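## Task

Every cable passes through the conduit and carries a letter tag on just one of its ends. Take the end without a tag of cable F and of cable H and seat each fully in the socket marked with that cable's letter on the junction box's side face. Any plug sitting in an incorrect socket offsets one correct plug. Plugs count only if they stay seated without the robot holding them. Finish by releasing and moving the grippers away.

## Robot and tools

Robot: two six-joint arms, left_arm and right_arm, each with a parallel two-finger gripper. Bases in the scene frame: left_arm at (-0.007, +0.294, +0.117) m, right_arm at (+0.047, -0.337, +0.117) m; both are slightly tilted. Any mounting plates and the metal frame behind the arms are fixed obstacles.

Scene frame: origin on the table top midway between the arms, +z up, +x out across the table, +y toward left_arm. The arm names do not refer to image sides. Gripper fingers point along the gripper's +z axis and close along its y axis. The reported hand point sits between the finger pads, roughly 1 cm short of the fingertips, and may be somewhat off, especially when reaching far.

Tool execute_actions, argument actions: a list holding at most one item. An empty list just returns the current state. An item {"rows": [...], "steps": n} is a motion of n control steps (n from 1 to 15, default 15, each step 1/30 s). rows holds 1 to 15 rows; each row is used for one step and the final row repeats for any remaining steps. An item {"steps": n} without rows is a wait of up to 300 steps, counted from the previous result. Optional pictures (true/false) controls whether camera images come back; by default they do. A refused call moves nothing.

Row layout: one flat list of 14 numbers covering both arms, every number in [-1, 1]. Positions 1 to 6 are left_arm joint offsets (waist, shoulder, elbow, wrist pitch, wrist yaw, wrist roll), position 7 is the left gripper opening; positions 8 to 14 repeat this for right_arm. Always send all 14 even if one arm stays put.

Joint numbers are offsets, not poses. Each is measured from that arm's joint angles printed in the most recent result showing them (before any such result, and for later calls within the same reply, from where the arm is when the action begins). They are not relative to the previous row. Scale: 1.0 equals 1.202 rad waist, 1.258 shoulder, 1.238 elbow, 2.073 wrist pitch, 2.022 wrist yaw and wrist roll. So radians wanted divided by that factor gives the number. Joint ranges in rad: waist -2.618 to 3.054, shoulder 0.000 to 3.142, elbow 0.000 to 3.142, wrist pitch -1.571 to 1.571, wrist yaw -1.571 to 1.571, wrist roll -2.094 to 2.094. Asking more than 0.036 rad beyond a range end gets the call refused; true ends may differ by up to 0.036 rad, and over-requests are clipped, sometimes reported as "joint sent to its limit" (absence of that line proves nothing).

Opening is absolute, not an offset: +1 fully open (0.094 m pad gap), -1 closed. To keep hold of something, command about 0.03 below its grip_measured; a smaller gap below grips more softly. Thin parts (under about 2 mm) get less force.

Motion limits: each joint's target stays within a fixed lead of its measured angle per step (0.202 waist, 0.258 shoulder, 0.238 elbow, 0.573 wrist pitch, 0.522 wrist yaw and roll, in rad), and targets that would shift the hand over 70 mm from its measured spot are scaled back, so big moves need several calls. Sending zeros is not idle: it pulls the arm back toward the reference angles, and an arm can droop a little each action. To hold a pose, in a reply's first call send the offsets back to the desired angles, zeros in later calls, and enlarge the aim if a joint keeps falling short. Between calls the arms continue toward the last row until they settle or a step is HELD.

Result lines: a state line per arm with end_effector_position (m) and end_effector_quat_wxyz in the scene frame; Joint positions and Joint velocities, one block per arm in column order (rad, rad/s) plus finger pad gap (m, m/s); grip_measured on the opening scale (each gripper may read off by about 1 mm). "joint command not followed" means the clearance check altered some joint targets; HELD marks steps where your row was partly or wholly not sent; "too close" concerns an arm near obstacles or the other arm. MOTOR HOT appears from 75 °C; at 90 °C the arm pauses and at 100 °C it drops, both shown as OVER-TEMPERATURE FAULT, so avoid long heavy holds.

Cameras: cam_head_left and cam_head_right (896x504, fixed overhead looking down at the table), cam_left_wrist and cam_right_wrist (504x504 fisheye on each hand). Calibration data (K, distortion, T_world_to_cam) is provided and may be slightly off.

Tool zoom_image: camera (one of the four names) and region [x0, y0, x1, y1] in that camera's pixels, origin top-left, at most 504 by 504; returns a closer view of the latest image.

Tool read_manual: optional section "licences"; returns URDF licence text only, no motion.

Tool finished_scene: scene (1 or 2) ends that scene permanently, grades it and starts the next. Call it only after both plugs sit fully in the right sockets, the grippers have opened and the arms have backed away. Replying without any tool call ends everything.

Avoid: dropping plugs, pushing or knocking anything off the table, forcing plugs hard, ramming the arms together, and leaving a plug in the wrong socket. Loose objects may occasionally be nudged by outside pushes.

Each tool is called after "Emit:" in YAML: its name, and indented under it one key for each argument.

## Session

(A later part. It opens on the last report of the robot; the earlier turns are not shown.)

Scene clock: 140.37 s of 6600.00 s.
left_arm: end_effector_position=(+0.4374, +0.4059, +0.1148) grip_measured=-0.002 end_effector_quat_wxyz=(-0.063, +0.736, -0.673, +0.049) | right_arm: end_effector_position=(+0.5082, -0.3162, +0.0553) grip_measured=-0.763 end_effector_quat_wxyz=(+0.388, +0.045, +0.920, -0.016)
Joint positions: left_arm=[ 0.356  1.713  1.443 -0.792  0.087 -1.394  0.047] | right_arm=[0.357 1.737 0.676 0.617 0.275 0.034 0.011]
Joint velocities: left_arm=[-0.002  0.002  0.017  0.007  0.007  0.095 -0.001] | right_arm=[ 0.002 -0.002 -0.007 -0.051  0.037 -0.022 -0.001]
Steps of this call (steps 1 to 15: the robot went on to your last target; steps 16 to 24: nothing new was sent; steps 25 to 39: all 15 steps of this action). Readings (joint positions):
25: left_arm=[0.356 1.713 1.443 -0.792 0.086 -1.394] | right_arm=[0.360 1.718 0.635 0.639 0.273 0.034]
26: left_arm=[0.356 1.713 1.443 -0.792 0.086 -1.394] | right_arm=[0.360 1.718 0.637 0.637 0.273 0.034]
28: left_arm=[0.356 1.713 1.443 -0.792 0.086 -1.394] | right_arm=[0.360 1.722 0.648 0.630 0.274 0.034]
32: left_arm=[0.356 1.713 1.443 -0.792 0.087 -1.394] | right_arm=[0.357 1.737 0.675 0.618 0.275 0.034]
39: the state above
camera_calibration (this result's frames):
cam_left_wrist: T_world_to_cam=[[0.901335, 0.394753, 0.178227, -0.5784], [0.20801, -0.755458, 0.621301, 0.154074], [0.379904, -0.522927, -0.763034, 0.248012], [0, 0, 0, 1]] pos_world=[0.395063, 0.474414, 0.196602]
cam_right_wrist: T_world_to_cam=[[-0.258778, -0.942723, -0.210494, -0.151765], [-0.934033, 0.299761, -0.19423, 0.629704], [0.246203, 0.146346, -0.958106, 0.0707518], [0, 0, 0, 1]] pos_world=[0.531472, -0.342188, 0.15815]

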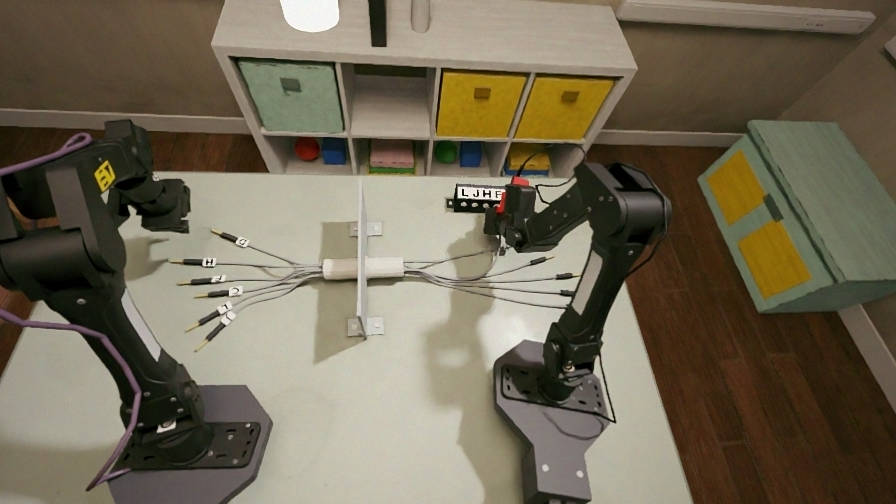

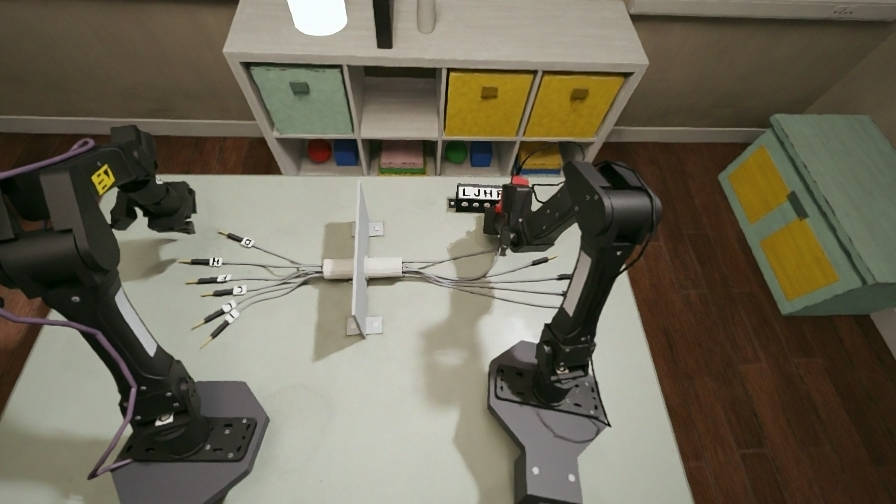

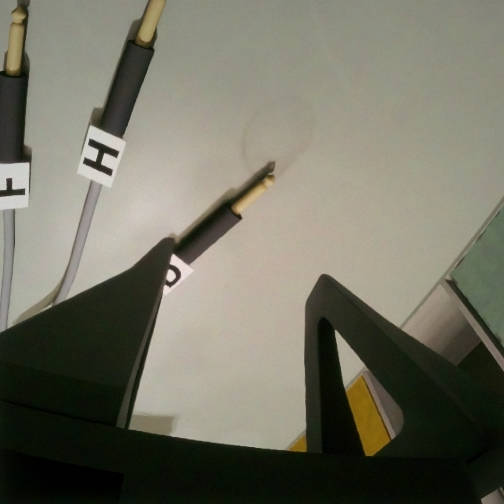

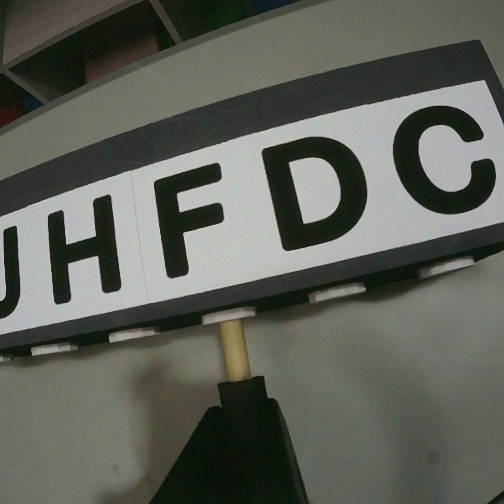

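Going in. Continue (~17 mm left).

Emit:
execute_actions:
  actions:
    - {"rows":[[0,0,0,0,0,0,0,-0.005,0.004,0.03,0,0,0,-0.81],[0,0,0,0,0,0,0,-0.006,0.008,0.038,0,0,0,-0.81],[0,0,0,0,0,0,0,-0.007,0.012,0.046,-0.001,0,0,-0.81],[0,0,0,0,0,0,0,-0.008,0.016,0.054,-0.002,0,0,-0.81],[0,0,0,0,0,0,0,-0.010,0.020,0.062,-0.003,0,0,-0.81],[0,0,0,0,0,0,0,-0.012,0.024,0.070,-0.004,0,0,-0.81],[0,0,0,0,0,0,0,-0.013,0.028,0.078,-0.006,0,0,-0.81],[0,0,0,0,0,0,0,-0.014,0.032,0.086,-0.008,0,0,-0.81]],"steps":15}

Scene clock: 142.03 s of 6600.00 s.
left_arm: end_effector_position=(+0.4375, +0.4057, +0.1148) grip_measured=-0.002 end_effector_quat_wxyz=(-0.062, +0.736, -0.673, +0.050) | right_arm: end_effector_position=(+0.5192, -0.3169, +0.0551) grip_measured=-0.763 end_effector_quat_wxyz=(+0.384, +0.046, +0.922, -0.020)
Joint positions: left_arm=[ 0.356  1.713  1.443 -0.792  0.088 -1.394  0.047] | right_arm=[0.354 1.757 0.731 0.573 0.281 0.034 0.011]
Joint velocities: left_arm=[ 0.012 -0.002 -0.007 -0.11  -0.066 -0.051 -0.001] | right_arm=[ 0.017  0.012 -0.022  0.022  0.11   0.037  0.   ]
Steps of this call (steps 1 to 15: the robot went on to your last target; steps 16 to 35: nothing new was sent; steps 36 to 50: all 15 steps of this action). Readings (joint positions):
36: left_arm=[0.356 1.713 1.443 -0.792 0.087 -1.394] | right_arm=[0.357 1.737 0.676 0.616 0.275 0.034]
37: left_arm=[0.356 1.713 1.443 -0.792 0.087 -1.394] | right_arm=[0.357 1.737 0.676 0.616 0.275 0.034]
39: left_arm=[0.356 1.713 1.443 -0.792 0.088 -1.394] | right_arm=[0.357 1.737 0.684 0.606 0.276 0.034]
43: left_arm=[0.356 1.713 1.443 -0.792 0.088 -1.394] | right_arm=[0.356 1.747 0.712 0.581 0.281 0.034]
50: the state above
camera_calibration (this result's frames):
cam_left_wrist: T_world_to_cam=[[0.90136, 0.394794, 0.178013, -0.578364], [0.20758, -0.754605, 0.622481, 0.153565], [0.380081, -0.524127, -0.762122, 0.248156], [0, 0, 0, 1]] pos_world=[0.395118, 0.47428, 0.19649]
cam_right_wrist: T_world_to_cam=[[-0.265635, -0.942682, -0.201964, -0.146616], [-0.934271, 0.303397, -0.18732, 0.641043], [0.237858, 0.13893, -0.961313, 0.0700736], [0, 0, 0, 1]] pos_world=[0.543294, -0.342438, 0.157832]

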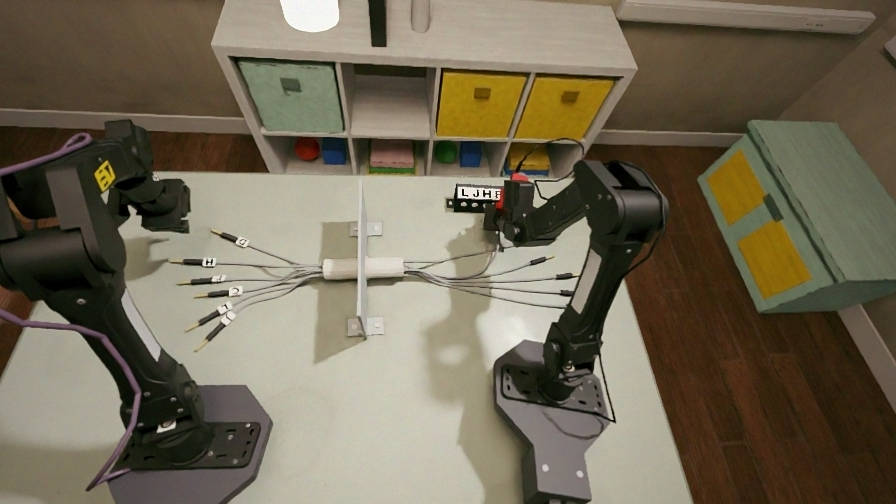

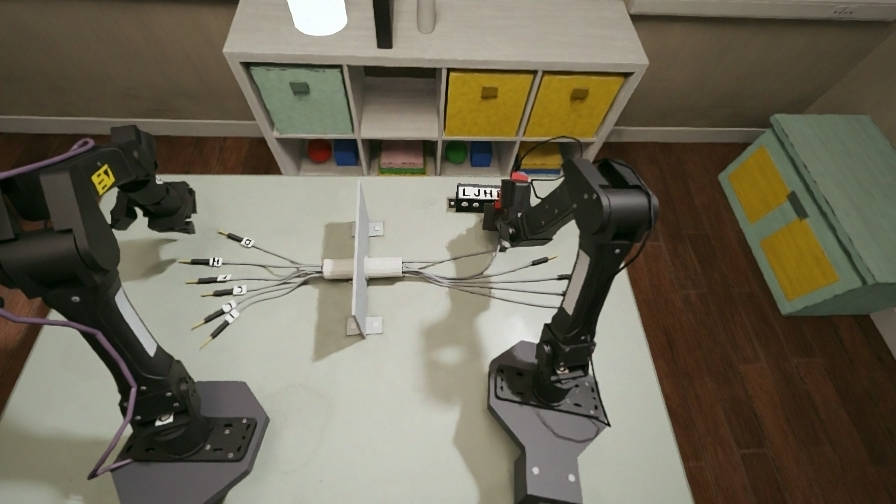

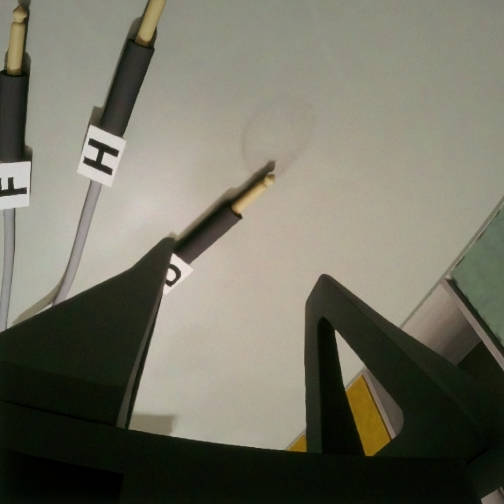

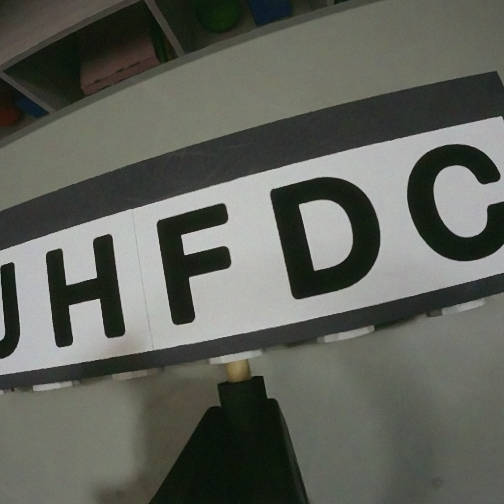

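Emit:
execute_actions:
  actions:
    - {"rows":[[0,0,0,0,0,0,0,-0.005,0.004,0.03,0,0,0,-0.81],[0,0,0,0,0,0,0,-0.006,0.008,0.038,0,0,0,-0.81],[0,0,0,0,0,0,0,-0.007,0.012,0.046,-0.001,0,0,-0.81],[0,0,0,0,0,0,0,-0.008,0.016,0.054,-0.002,0,0,-0.81],[0,0,0,0,0,0,0,-0.010,0.020,0.062,-0.003,0,0,-0.81],[0,0,0,0,0,0,0,-0.012,0.024,0.070,-0.004,0,0,-0.81],[0,0,0,0,0,0,0,-0.012,0.026,0.078,-0.005,0,0,-0.81]],"steps":15}

Scene clock: 143.40 s of 6600.00 s.
left_arm: end_effector_position=(+0.4376, +0.4054, +0.1148) grip_measured=-0.002 end_effector_quat_wxyz=(-0.062, +0.736, -0.673, +0.051) | right_arm: end_effector_position=(+0.5253, -0.3175, +0.0548) grip_measured=-0.763 end_effector_quat_wxyz=(+0.377, +0.046, +0.925, -0.025)
Joint positions: left_arm=[ 0.356  1.713  1.443 -0.792  0.09  -1.394  0.047] | right_arm=[0.354 1.766 0.771 0.526 0.289 0.034 0.011]
Joint velocities: left_arm=[-0.012 -0.012 -0.007  0.007 -0.022  0.081 -0.001] | right_arm=[-0.002 -0.007  0.002 -0.022  0.037 -0.007  0.   ]
Steps of this call (steps 1 to 15: the robot went on to your last target; steps 16 to 26: nothing new was sent; steps 27 to 41: all 15 steps of this action). Readings (joint positions):
27: left_arm=[0.356 1.713 1.443 -0.792 0.089 -1.394] | right_arm=[0.354 1.757 0.731 0.571 0.282 0.034]
28: left_arm=[0.356 1.713 1.443 -0.792 0.089 -1.394] | right_arm=[0.354 1.757 0.731 0.571 0.282 0.034]
30: left_arm=[0.356 1.713 1.443 -0.792 0.089 -1.394] | right_arm=[0.354 1.757 0.736 0.565 0.283 0.034]
34: left_arm=[0.356 1.713 1.443 -0.792 0.090 -1.394] | right_arm=[0.354 1.763 0.762 0.535 0.286 0.034]
41: the state above
camera_calibration (this result's frames):
cam_left_wrist: T_world_to_cam=[[0.901384, 0.394835, 0.177798, -0.578328], [0.207149, -0.75375, 0.623659, 0.153055], [0.380257, -0.525326, -0.761208, 0.248299], [0, 0, 0, 1]] pos_world=[0.395173, 0.474147, 0.196378]
cam_right_wrist: T_world_to_cam=[[-0.271504, -0.943399, -0.190482, -0.143372], [-0.936273, 0.304733, -0.174731, 0.647691], [0.222887, 0.130903, -0.966015, 0.0740452], [0, 0, 0, 1]] pos_world=[0.550986, -0.342323, 0.157391]

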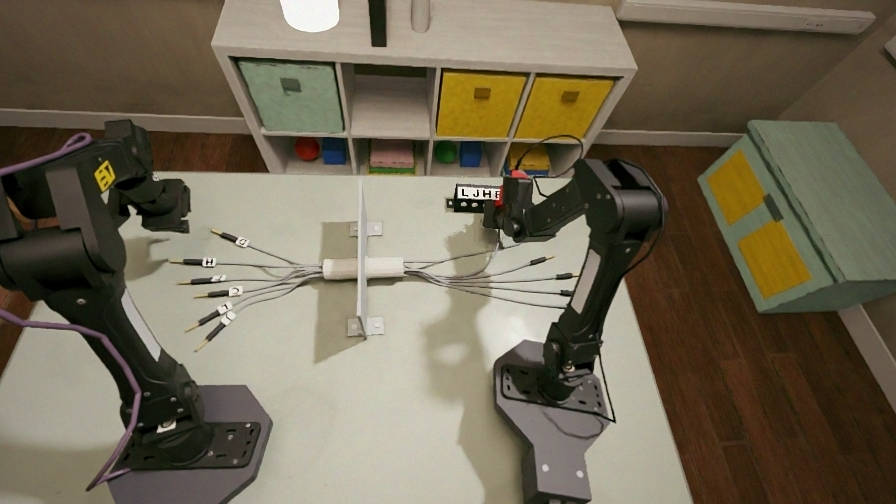

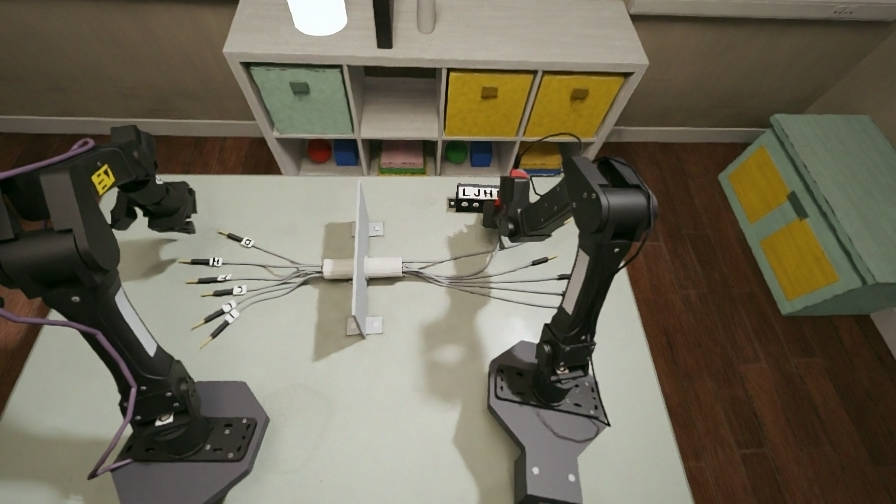

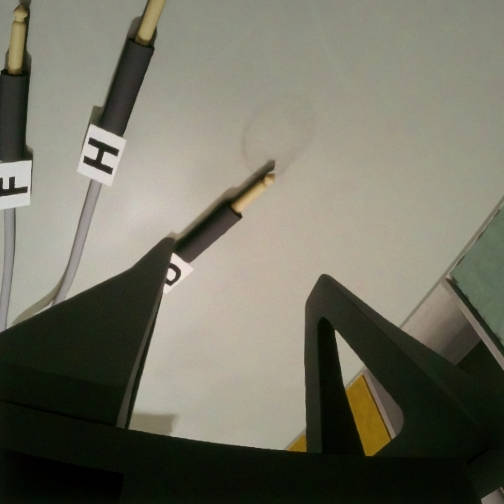

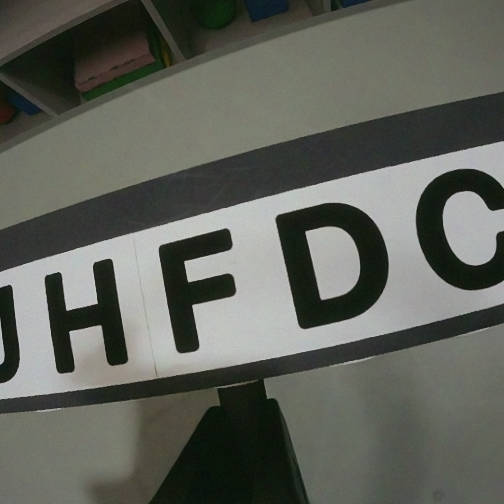

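Emit:
execute_actions:
  actions:
    - {"rows":[[0,0,0,0,0,0,0,-0.005,0.008,0.035,0.01,0,0,-0.81],[0,0,0,0,0,0,0,-0.005,0.016,0.045,0.012,0,0,-0.81],[0,0,0,0,0,0,0,-0.005,0.02,0.055,0.012,0,0,-0.81]],"steps":15}
  pictures: false

Emit:
execute_actions:
  actions:
    - {"rows":[[0,0,0,0,0,0,0,0,0,0.02,0,0,0,-0.4]],"steps":12}

Scene clock: 144.63 s of 6600.00 s.
left_arm: end_effector_position=(+0.4376, +0.4051, +0.1148) grip_measured=-0.002 end_effector_quat_wxyz=(-0.061, +0.736, -0.673, +0.051) | right_arm: end_effector_position=(+0.5254, -0.3178, +0.0543) grip_measured=-0.763 end_effector_quat_wxyz=(+0.373, +0.046, +0.926, -0.026)
Joint positions: left_arm=[ 0.356  1.713  1.443 -0.792  0.091 -1.394  0.047] | right_arm=[0.354 1.766 0.778 0.511 0.291 0.034 0.011]
Joint velocities: left_arm=[ 0.007 -0.007 -0.017  0.022 -0.051 -0.051 -0.001] | right_arm=[ 0.002  0.002  0.007  0.081 -0.022  0.007 -0.001]
Steps of this call (steps 1 to 15: the robot went on to your last target; steps 16 to 22: nothing new was sent; steps 23 to 37: all 15 steps of this action). Readings (joint positions):
23: left_arm=[0.356 1.713 1.443 -0.792 0.090 -1.394] | right_arm=[0.354 1.766 0.771 0.525 0.290 0.034]
24: left_arm=[0.356 1.713 1.443 -0.792 0.090 -1.394] | right_arm=[0.354 1.766 0.771 0.525 0.290 0.034]
26: left_arm=[0.356 1.713 1.443 -0.792 0.091 -1.394] | right_arm=[0.354 1.766 0.775 0.518 0.291 0.034]
30: left_arm=[0.356 1.713 1.443 -0.792 0.091 -1.394] | right_arm=[0.354 1.766 0.778 0.511 0.291 0.034]
37: the state above

Scene clock: 145.03 s of 6600.00 s.
left_arm: end_effector_position=(+0.4377, +0.4049, +0.1148) grip_measured=-0.002 end_effector_quat_wxyz=(-0.061, +0.735, -0.673, +0.052) | right_arm: end_effector_position=(+0.5249, -0.3177, +0.0539) grip_measured=-0.403 end_effector_quat_wxyz=(+0.372, +0.045, +0.927, -0.026)
Joint positions: left_arm=[ 0.356  1.713  1.443 -0.792  0.092 -1.394  0.047] | right_arm=[0.354 1.766 0.778 0.508 0.291 0.034 0.028]
Joint velocities: left_arm=[-0.012  0.002  0.007  0.066  0.007  0.037 -0.001] | right_arm=[-0.002 -0.007  0.017 -0.037  0.037  0.007 -0.002]
Steps of this call (steps 1 to 12: all 12 steps of this action). Readings (joint positions):
1: left_arm=[0.356 1.713 1.443 -0.792 0.091 -1.394] | right_arm=[0.354 1.766 0.778 0.509 0.291 0.034]
2: left_arm=[0.356 1.713 1.443 -0.792 0.092 -1.394] | right_arm=[0.354 1.766 0.778 0.509 0.291 0.034]
4: left_arm=[0.356 1.713 1.443 -0.792 0.092 -1.394] | right_arm=[0.354 1.766 0.778 0.508 0.291 0.034]
8: left_arm=[0.356 1.713 1.443 -0.792 0.092 -1.394] | right_arm=[0.354 1.766 0.778 0.508 0.291 0.034]
12: the state above
camera_calibration (this result's frames):
cam_left_wrist: T_world_to_cam=[[0.901428, 0.394905, 0.177422, -0.578265], [0.206396, -0.752248, 0.625718, 0.152162], [0.380564, -0.52742, -0.759604, 0.248547], [0, 0, 0, 1]] pos_world=[0.39527, 0.473912, 0.196184]
cam_right_wrist: T_world_to_cam=[[-0.272756, -0.944057, -0.185364, -0.143613], [-0.93829, 0.30361, -0.165626, 0.647451], [0.212639, 0.128749, -0.968612, 0.0780592], [0, 0, 0, 1]] pos_world=[0.551727, -0.342201, 0.156223]

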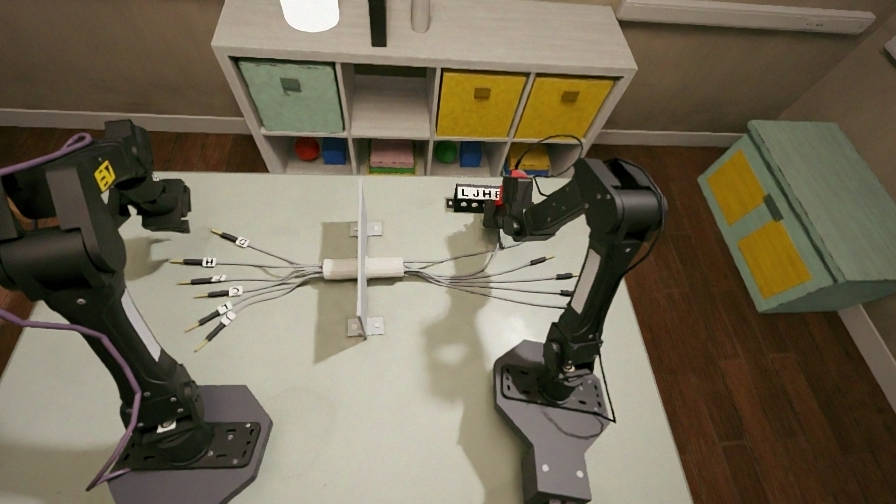

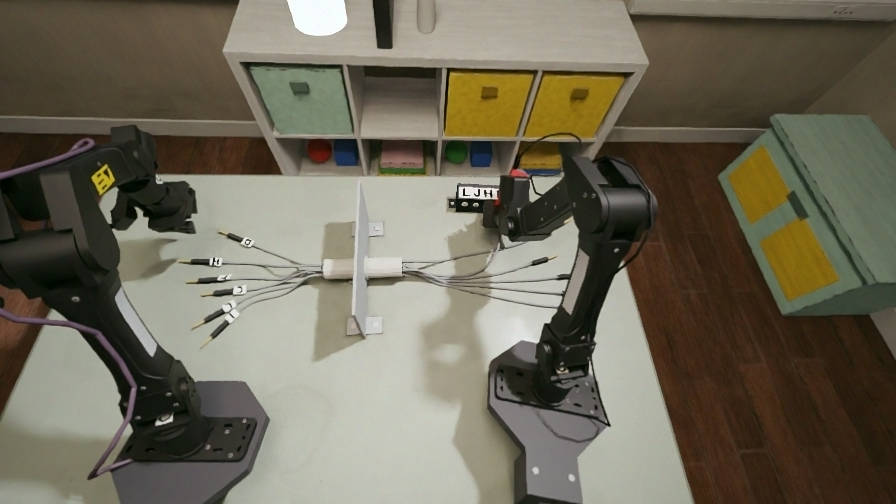

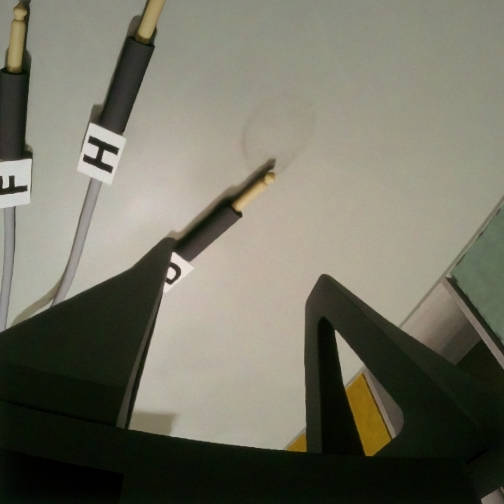

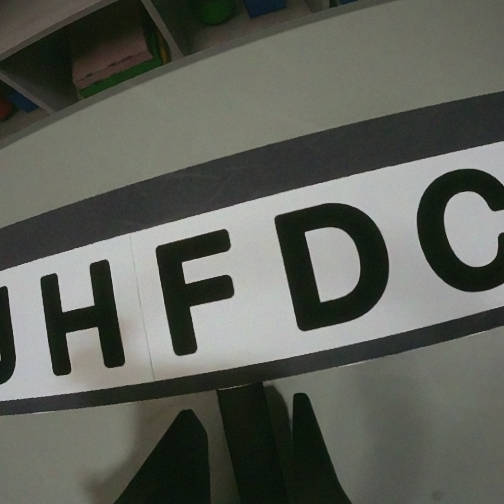

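Emit:
execute_actions:
  actions:
    - {"rows":[[0,0,0,0,0,0,0,0,-0.06,-0.02,-0.01,0,0,-0.4],[0,0,0,0,0,0,0,0,-0.12,-0.045,-0.025,0,0,-0.4],[0,0,0,0,0,0,0,0,-0.18,-0.08,-0.04,0,0,-0.4],[0,0,0,0,0,0,0,0,-0.24,-0.115,-0.06,0,0,-0.4],[0,0,0,0,0,0,0,0,-0.29,-0.14,-0.075,0,0,-0.4],[0,0,0,0,0,0,0,0,-0.33,-0.16,-0.08,0,0,-0.4]],"steps":15}

Scene clock: 146.80 s of 6600.00 s.
left_arm: end_effector_position=(+0.4378, +0.4047, +0.1149) grip_measured=-0.002 end_effector_quat_wxyz=(-0.061, +0.735, -0.673, +0.053) | right_arm: end_effector_position=(+0.4860, -0.3366, +0.1359) grip_measured=-0.403 end_effector_quat_wxyz=(+0.413, +0.056, +0.909, -0.021)
Joint positions: left_arm=[ 0.356  1.713  1.443 -0.792  0.094 -1.394  0.047] | right_arm=[0.354 1.351 0.596 0.368 0.29  0.034 0.028]
Joint velocities: left_arm=[ 0.012  0.002 -0.002  0.037 -0.022  0.051  0.   ] | right_arm=[-0.002 -0.007 -0.061 -0.212  0.007 -0.037  0.001]
Steps of this call (steps 1 to 15: the robot went on to your last target; steps 16 to 38: nothing new was sent; steps 39 to 53: all 15 steps of this action). Readings (joint positions):
39: left_arm=[0.356 1.713 1.443 -0.792 0.093 -1.394] | right_arm=[0.354 1.763 0.778 0.505 0.291 0.034]
40: left_arm=[0.356 1.713 1.443 -0.792 0.093 -1.394] | right_arm=[0.354 1.746 0.770 0.496 0.290 0.034]
42: left_arm=[0.356 1.713 1.443 -0.792 0.094 -1.394] | right_arm=[0.354 1.652 0.716 0.461 0.289 0.034]
46: left_arm=[0.356 1.713 1.443 -0.792 0.094 -1.394] | right_arm=[0.354 1.388 0.605 0.396 0.290 0.034]
53: the state above
camera_calibration (this result's frames):
cam_left_wrist: T_world_to_cam=[[0.901452, 0.394945, 0.177207, -0.578228], [0.205964, -0.751388, 0.626893, 0.151652], [0.380739, -0.528616, -0.758685, 0.248688], [0, 0, 0, 1]] pos_world=[0.395325, 0.473778, 0.196073]
cam_right_wrist: T_world_to_cam=[[-0.268371, -0.937485, -0.221584, -0.151931], [-0.914713, 0.320139, -0.246598, 0.635367], [0.302119, 0.136506, -0.943446, 0.123964], [0, 0, 0, 1]] pos_world=[0.502953, -0.36276, 0.239968]

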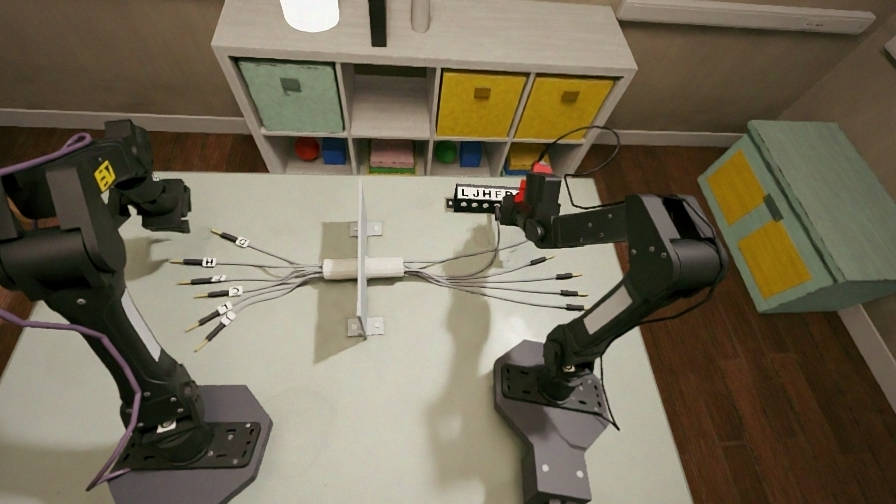

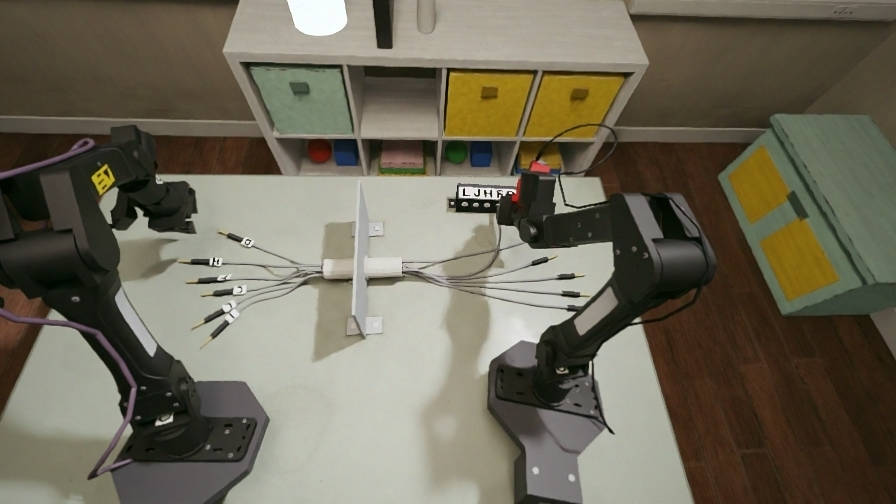

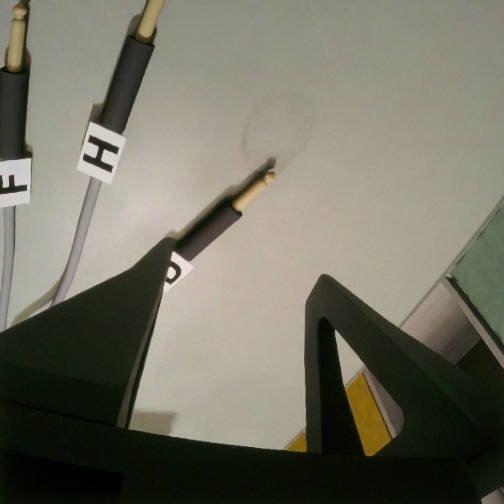

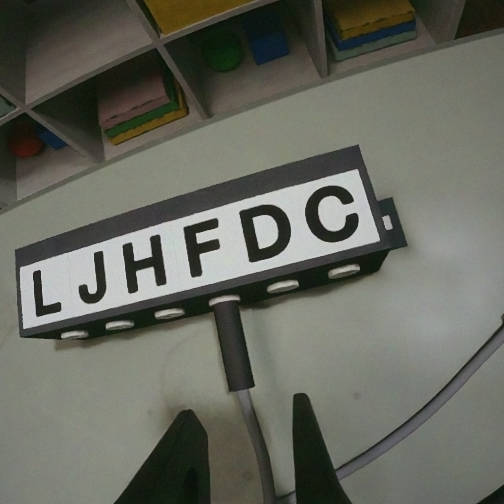

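Emit:
zoom_image:
  camera: "cam_head_right"
  region: [400,190,640,330]

Region (400, 190, 640, 330) of cam_head_right's 896x504 image, scaled by 2.100, with more detail than that image has; it fills the top 294 rows of this view, and the rest is white.

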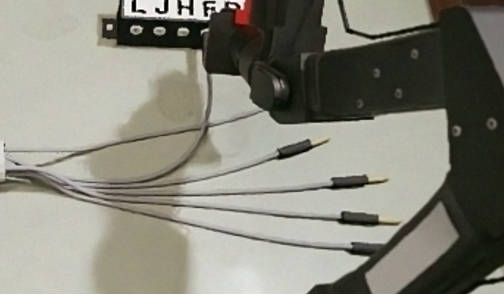

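Emit:
execute_actions:
  actions: []
  pictures: false

Scene clock: 151.97 s of 6600.00 s.
left_arm: end_effector_position=(+0.4378, +0.4047, +0.1149) grip_measured=-0.002 end_effector_quat_wxyz=(-0.061, +0.735, -0.673, +0.053) | right_arm: end_effector_position=(+0.4828, -0.3364, +0.1324) grip_measured=-0.403 end_effector_quat_wxyz=(+0.406, +0.054, +0.912, -0.022)
Joint positions: left_arm=[ 0.356  1.713  1.443 -0.792  0.094 -1.394  0.047] | right_arm=[0.354 1.351 0.594 0.352 0.29  0.034 0.028]
Joint velocities: left_arm=[ 0.007  0.002  0.007  0.007  0.007 -0.022  0.001] | right_arm=[ 0.007 -0.012 -0.007  0.007  0.007  0.037  0.   ]
Steps of this call (steps 1 to 30: the robot went on to your last target; steps 31 to 90: nothing new was sent; then 2.17 s passed at rest). Readings (joint positions):
1: left_arm=[0.356 1.713 1.443 -0.792 0.094 -1.394] | right_arm=[0.354 1.351 0.595 0.364 0.290 0.034]
2: left_arm=[0.356 1.713 1.443 -0.792 0.094 -1.394] | right_arm=[0.354 1.351 0.594 0.360 0.290 0.034]
4: left_arm=[0.356 1.713 1.443 -0.792 0.094 -1.394] | right_arm=[0.354 1.351 0.594 0.356 0.290 0.034]
8: left_arm=[0.356 1.713 1.443 -0.792 0.094 -1.394] | right_arm=[0.354 1.351 0.594 0.354 0.290 0.034]
90: the state above
All arms were judged still, so your last target was given up. Only a new action makes them travel on or press farther. Fingers that are still opening or closing keep moving.

Emit:
execute_actions:
  actions:
    - {"rows":[[0,0,0,0,0,0,0,0.01,0,0.02,-0.04,0.06,0.1,-0.35],[0,0,0,0,0,0,0,0.02,0.02,0.04,-0.08,0.12,0.2,-0.35],[0,0,0,0,0,0,0,0.03,0.04,0.06,-0.12,0.18,0.3,-0.35],[0,0,0,0,0,0,0,0.04,0.06,0.08,-0.16,0.24,0.4,-0.35],[0,0,0,0,0,0,0,0.05,0.09,0.1,-0.2,0.29,0.5,-0.35],[0,0,0,0,0,0,0,0.06,0.12,0.115,-0.228,0.33,0.575,-0.35],[0,0,0,0,0,0,0,0.06,0.14,0.115,-0.228,0.33,0.575,-0.35],[0,0,0,0,0,0,0,0.06,0.16,0.115,-0.228,0.33,0.575,-0.35],[0,0,0,0,0,0,0,0.06,0.18,0.115,-0.228,0.33,0.575,-0.35]],"steps":15}
  pictures: false

Emit:
execute_actions:
  actions:
    - {"steps":12}

Scene clock: 153.73 s of 6600.00 s.
left_arm: end_effector_position=(+0.4378, +0.4044, +0.1149) grip_measured=-0.002 end_effector_quat_wxyz=(-0.060, +0.735, -0.673, +0.053) | right_arm: end_effector_position=(+0.4090, -0.4053, +0.0736) grip_measured=-0.353 end_effector_quat_wxyz=(+0.310, +0.479, +0.798, -0.194)
Joint positions: left_arm=[ 0.356  1.713  1.443 -0.792  0.095 -1.394  0.047] | right_arm=[ 0.412  1.583  0.715 -0.083  0.891  1.086  0.03 ]
Joint velocities: left_arm=[-0.002 -0.012 -0.017  0.051 -0.051 -0.051 -0.001] | right_arm=[-0.002 -0.007  0.017 -0.183  0.286  0.667 -0.001]
Steps of this call (steps 1 to 38: nothing new was sent; steps 39 to 53: all 15 steps of this action). Readings (joint positions):
39: left_arm=[0.356 1.713 1.443 -0.792 0.094 -1.394] | right_arm=[0.355 1.351 0.594 0.346 0.303 0.061]
40: left_arm=[0.356 1.713 1.443 -0.792 0.094 -1.394] | right_arm=[0.358 1.351 0.598 0.325 0.338 0.122]
42: left_arm=[0.356 1.713 1.443 -0.792 0.095 -1.394] | right_arm=[0.369 1.369 0.626 0.242 0.460 0.310]
46: left_arm=[0.356 1.713 1.443 -0.792 0.095 -1.394] | right_arm=[0.404 1.483 0.708 0.059 0.734 0.700]
53: the state above

Scene clock: 154.13 s of 6600.00 s.
left_arm: end_effector_position=(+0.4378, +0.4044, +0.1149) grip_measured=-0.002 end_effector_quat_wxyz=(-0.060, +0.735, -0.673, +0.053) | right_arm: end_effector_position=(+0.4050, -0.4114, +0.0772) grip_measured=-0.353 end_effector_quat_wxyz=(+0.323, +0.512, +0.770, -0.200)
Joint positions: left_arm=[ 0.356  1.713  1.443 -0.792  0.095 -1.394  0.047] | right_arm=[ 0.412  1.583  0.715 -0.102  0.932  1.182  0.03 ]
Joint velocities: left_arm=[-0.007 -0.007  0.007 -0.022 -0.007  0.051  0.001] | right_arm=[-0.007  0.007  0.012 -0.022  0.007  0.037 -0.001]
Steps of this call (steps 1 to 12: the robot went on to your last target). Readings (joint positions):
1: left_arm=[0.356 1.713 1.443 -0.792 0.095 -1.394] | right_arm=[0.412 1.583 0.715 -0.086 0.900 1.107]
2: left_arm=[0.356 1.713 1.443 -0.792 0.095 -1.394] | right_arm=[0.412 1.583 0.715 -0.090 0.907 1.123]
4: left_arm=[0.356 1.713 1.443 -0.792 0.095 -1.394] | right_arm=[0.412 1.583 0.715 -0.096 0.918 1.147]
8: left_arm=[0.356 1.713 1.443 -0.792 0.095 -1.394] | right_arm=[0.412 1.583 0.715 -0.100 0.928 1.171]
12: the state above
camera_calibration (this result's frames):
cam_left_wrist: T_world_to_cam=[[0.901477, 0.394984, 0.176992, -0.578192], [0.205533, -0.750526, 0.628066, 0.151141], [0.380913, -0.529809, -0.757765, 0.248829], [0, 0, 0, 1]] pos_world=[0.39538, 0.473644, 0.195962]
cam_right_wrist: T_world_to_cam=[[-0.948683, -0.223204, -0.224011, 0.312819], [-0.186577, 0.96702, -0.173383, 0.536316], [0.255322, -0.122691, -0.95904, 0.016721], [0, 0, 0, 1]] pos_world=[0.392561, -0.446755, 0.179099]

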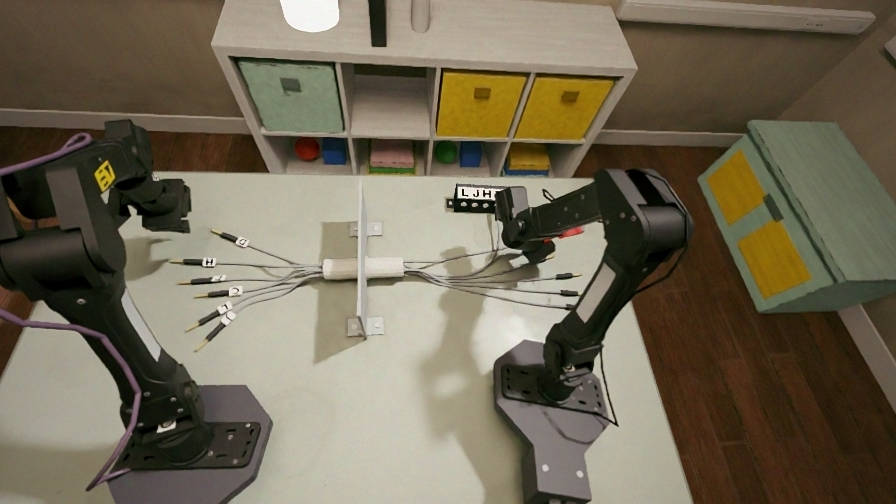

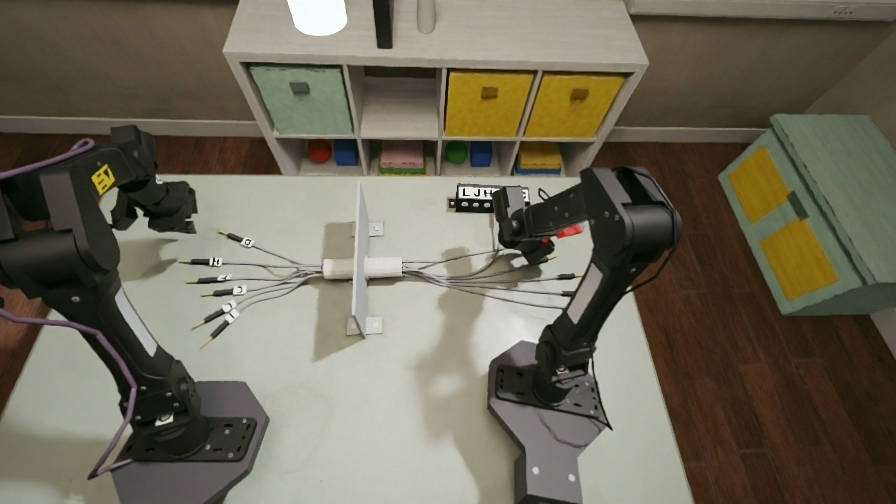

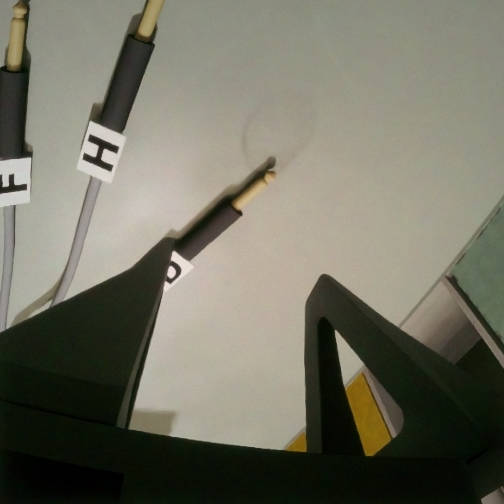

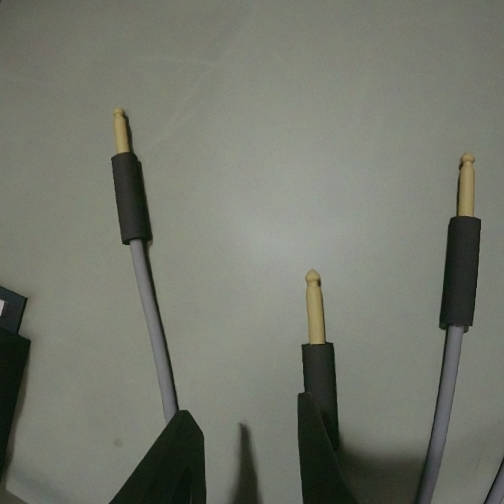

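Emit:
execute_actions:
  actions:
    - {"rows":[[0,0,0,0,0,0,0,-0.015,0.02,-0.005,0.015,0,0,-0.35],[0,0,0,0,0,0,0,-0.03,0.04,-0.01,0.035,0,0,-0.35],[0,0,0,0,0,0,0,-0.045,0.06,-0.015,0.05,0,0,-0.35],[0,0,0,0,0,0,0,-0.05,0.08,-0.02,0.065,0,0,-0.35],[0,0,0,0,0,0,0,-0.05,0.1,-0.025,0.08,0,0,-0.35],[0,0,0,0,0,0,0,-0.05,0.12,-0.03,0.095,0,0,-0.35],[0,0,0,0,0,0,0,-0.05,0.14,-0.03,0.112,0,0,-0.35]],"steps":15}
  pictures: false

Emit:
execute_actions:
  actions:
    - {"steps":10}

Scene clock: 157.30 s of 6600.00 s.
left_arm: end_effector_position=(+0.4379, +0.4042, +0.1149) grip_measured=-0.002 end_effector_quat_wxyz=(-0.060, +0.735, -0.673, +0.054) | right_arm: end_effector_position=(+0.3975, -0.4211, +0.0306) grip_measured=-0.353 end_effector_quat_wxyz=(+0.316, +0.530, +0.758, -0.212)
Joint positions: left_arm=[ 0.356  1.713  1.443 -0.792  0.097 -1.394  0.047] | right_arm=[0.358 1.76  0.689 0.097 0.92  1.189 0.03 ]
Joint velocities: left_arm=[-0.012 -0.002 -0.017  0.007 -0.037  0.007  0.   ] | right_arm=[-0.017 -0.012 -0.007  0.212 -0.007  0.007 -0.   ]
Steps of this call (steps 1 to 30: the robot went on to your last target; steps 31 to 80: nothing new was sent; steps 81 to 95: all 15 steps of this action). Readings (joint positions):
81: left_arm=[0.356 1.713 1.443 -0.792 0.095 -1.394] | right_arm=[0.411 1.583 0.715 -0.101 0.934 1.189]
82: left_arm=[0.356 1.713 1.443 -0.792 0.096 -1.394] | right_arm=[0.408 1.588 0.715 -0.092 0.932 1.189]
84: left_arm=[0.356 1.713 1.443 -0.792 0.096 -1.394] | right_arm=[0.388 1.617 0.715 -0.053 0.930 1.189]
88: left_arm=[0.356 1.713 1.443 -0.792 0.097 -1.394] | right_arm=[0.358 1.720 0.706 0.041 0.928 1.189]
95: the state above

Scene clock: 157.63 s of 6600.00 s.
left_arm: end_effector_position=(+0.4379, +0.4042, +0.1149) grip_measured=-0.002 end_effector_quat_wxyz=(-0.060, +0.735, -0.673, +0.054) | right_arm: end_effector_position=(+0.4010, -0.4208, +0.0316) grip_measured=-0.353 end_effector_quat_wxyz=(+0.323, +0.533, +0.754, -0.207)
Joint positions: left_arm=[ 0.356  1.713  1.443 -0.792  0.097 -1.394  0.047] | right_arm=[0.358 1.76  0.689 0.117 0.92  1.189 0.03 ]
Joint velocities: left_arm=[-0.012 -0.012  0.022 -0.11   0.007 -0.022 -0.   ] | right_arm=[-0.007 -0.002  0.002 -0.037  0.037  0.022 -0.   ]
Steps of this call (steps 1 to 10: the robot went on to your last target). Readings (joint positions):
1: left_arm=[0.356 1.713 1.443 -0.792 0.097 -1.394] | right_arm=[0.358 1.760 0.689 0.102 0.920 1.189]
2: left_arm=[0.356 1.713 1.443 -0.792 0.097 -1.394] | right_arm=[0.358 1.760 0.689 0.106 0.920 1.189]
4: left_arm=[0.356 1.713 1.443 -0.792 0.097 -1.394] | right_arm=[0.358 1.760 0.689 0.111 0.920 1.189]
8: left_arm=[0.356 1.713 1.443 -0.792 0.097 -1.394] | right_arm=[0.358 1.760 0.689 0.116 0.920 1.189]
10: the state above
camera_calibration (this result's frames):
cam_left_wrist: T_world_to_cam=[[0.901502, 0.395023, 0.176777, -0.578155], [0.205102, -0.749662, 0.629237, 0.150631], [0.381087, -0.531002, -0.756842, 0.248968], [0, 0, 0, 1]] pos_world=[0.395435, 0.473509, 0.195851]
cam_right_wrist: T_world_to_cam=[[-0.956731, -0.171588, -0.234995, 0.32204], [-0.131396, 0.975358, -0.177234, 0.518285], [0.259616, -0.138688, -0.955702, -0.0356486], [0, 0, 0, 1]] pos_world=[0.385462, -0.455199, 0.133466]

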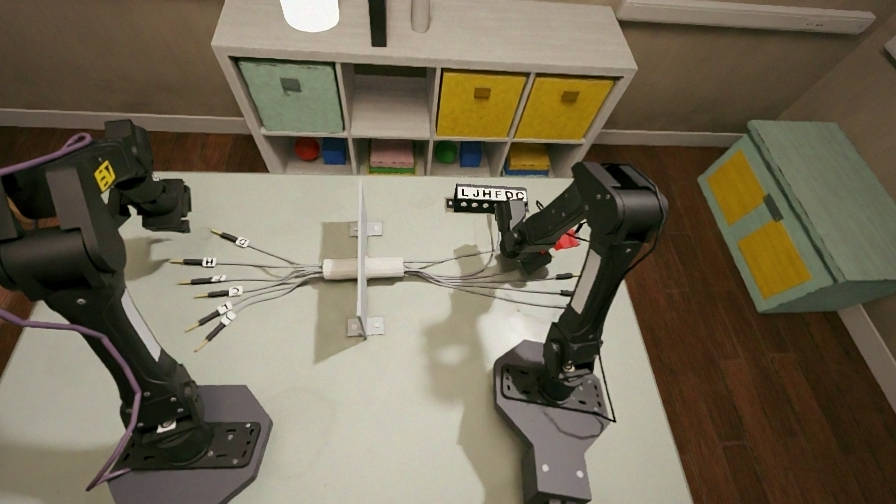

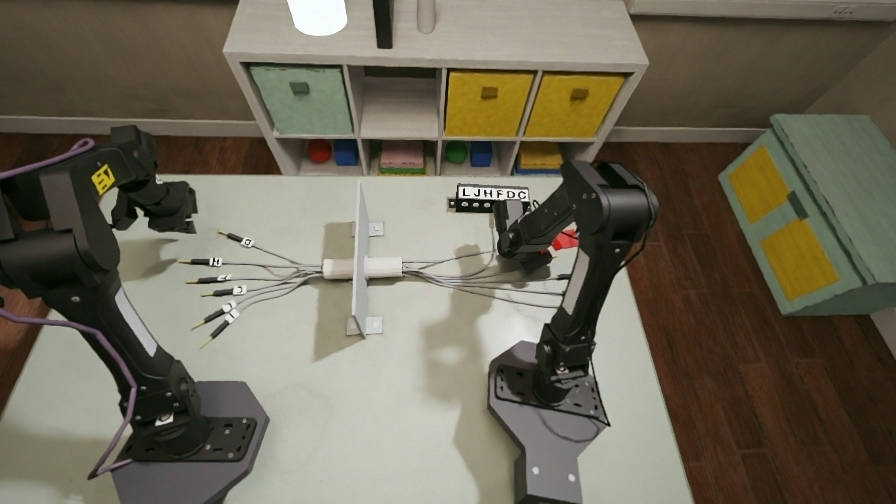

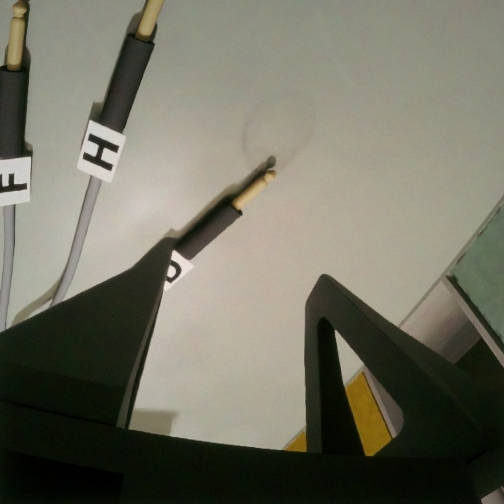

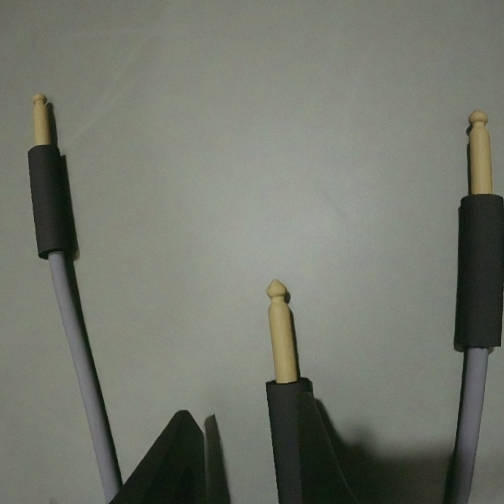

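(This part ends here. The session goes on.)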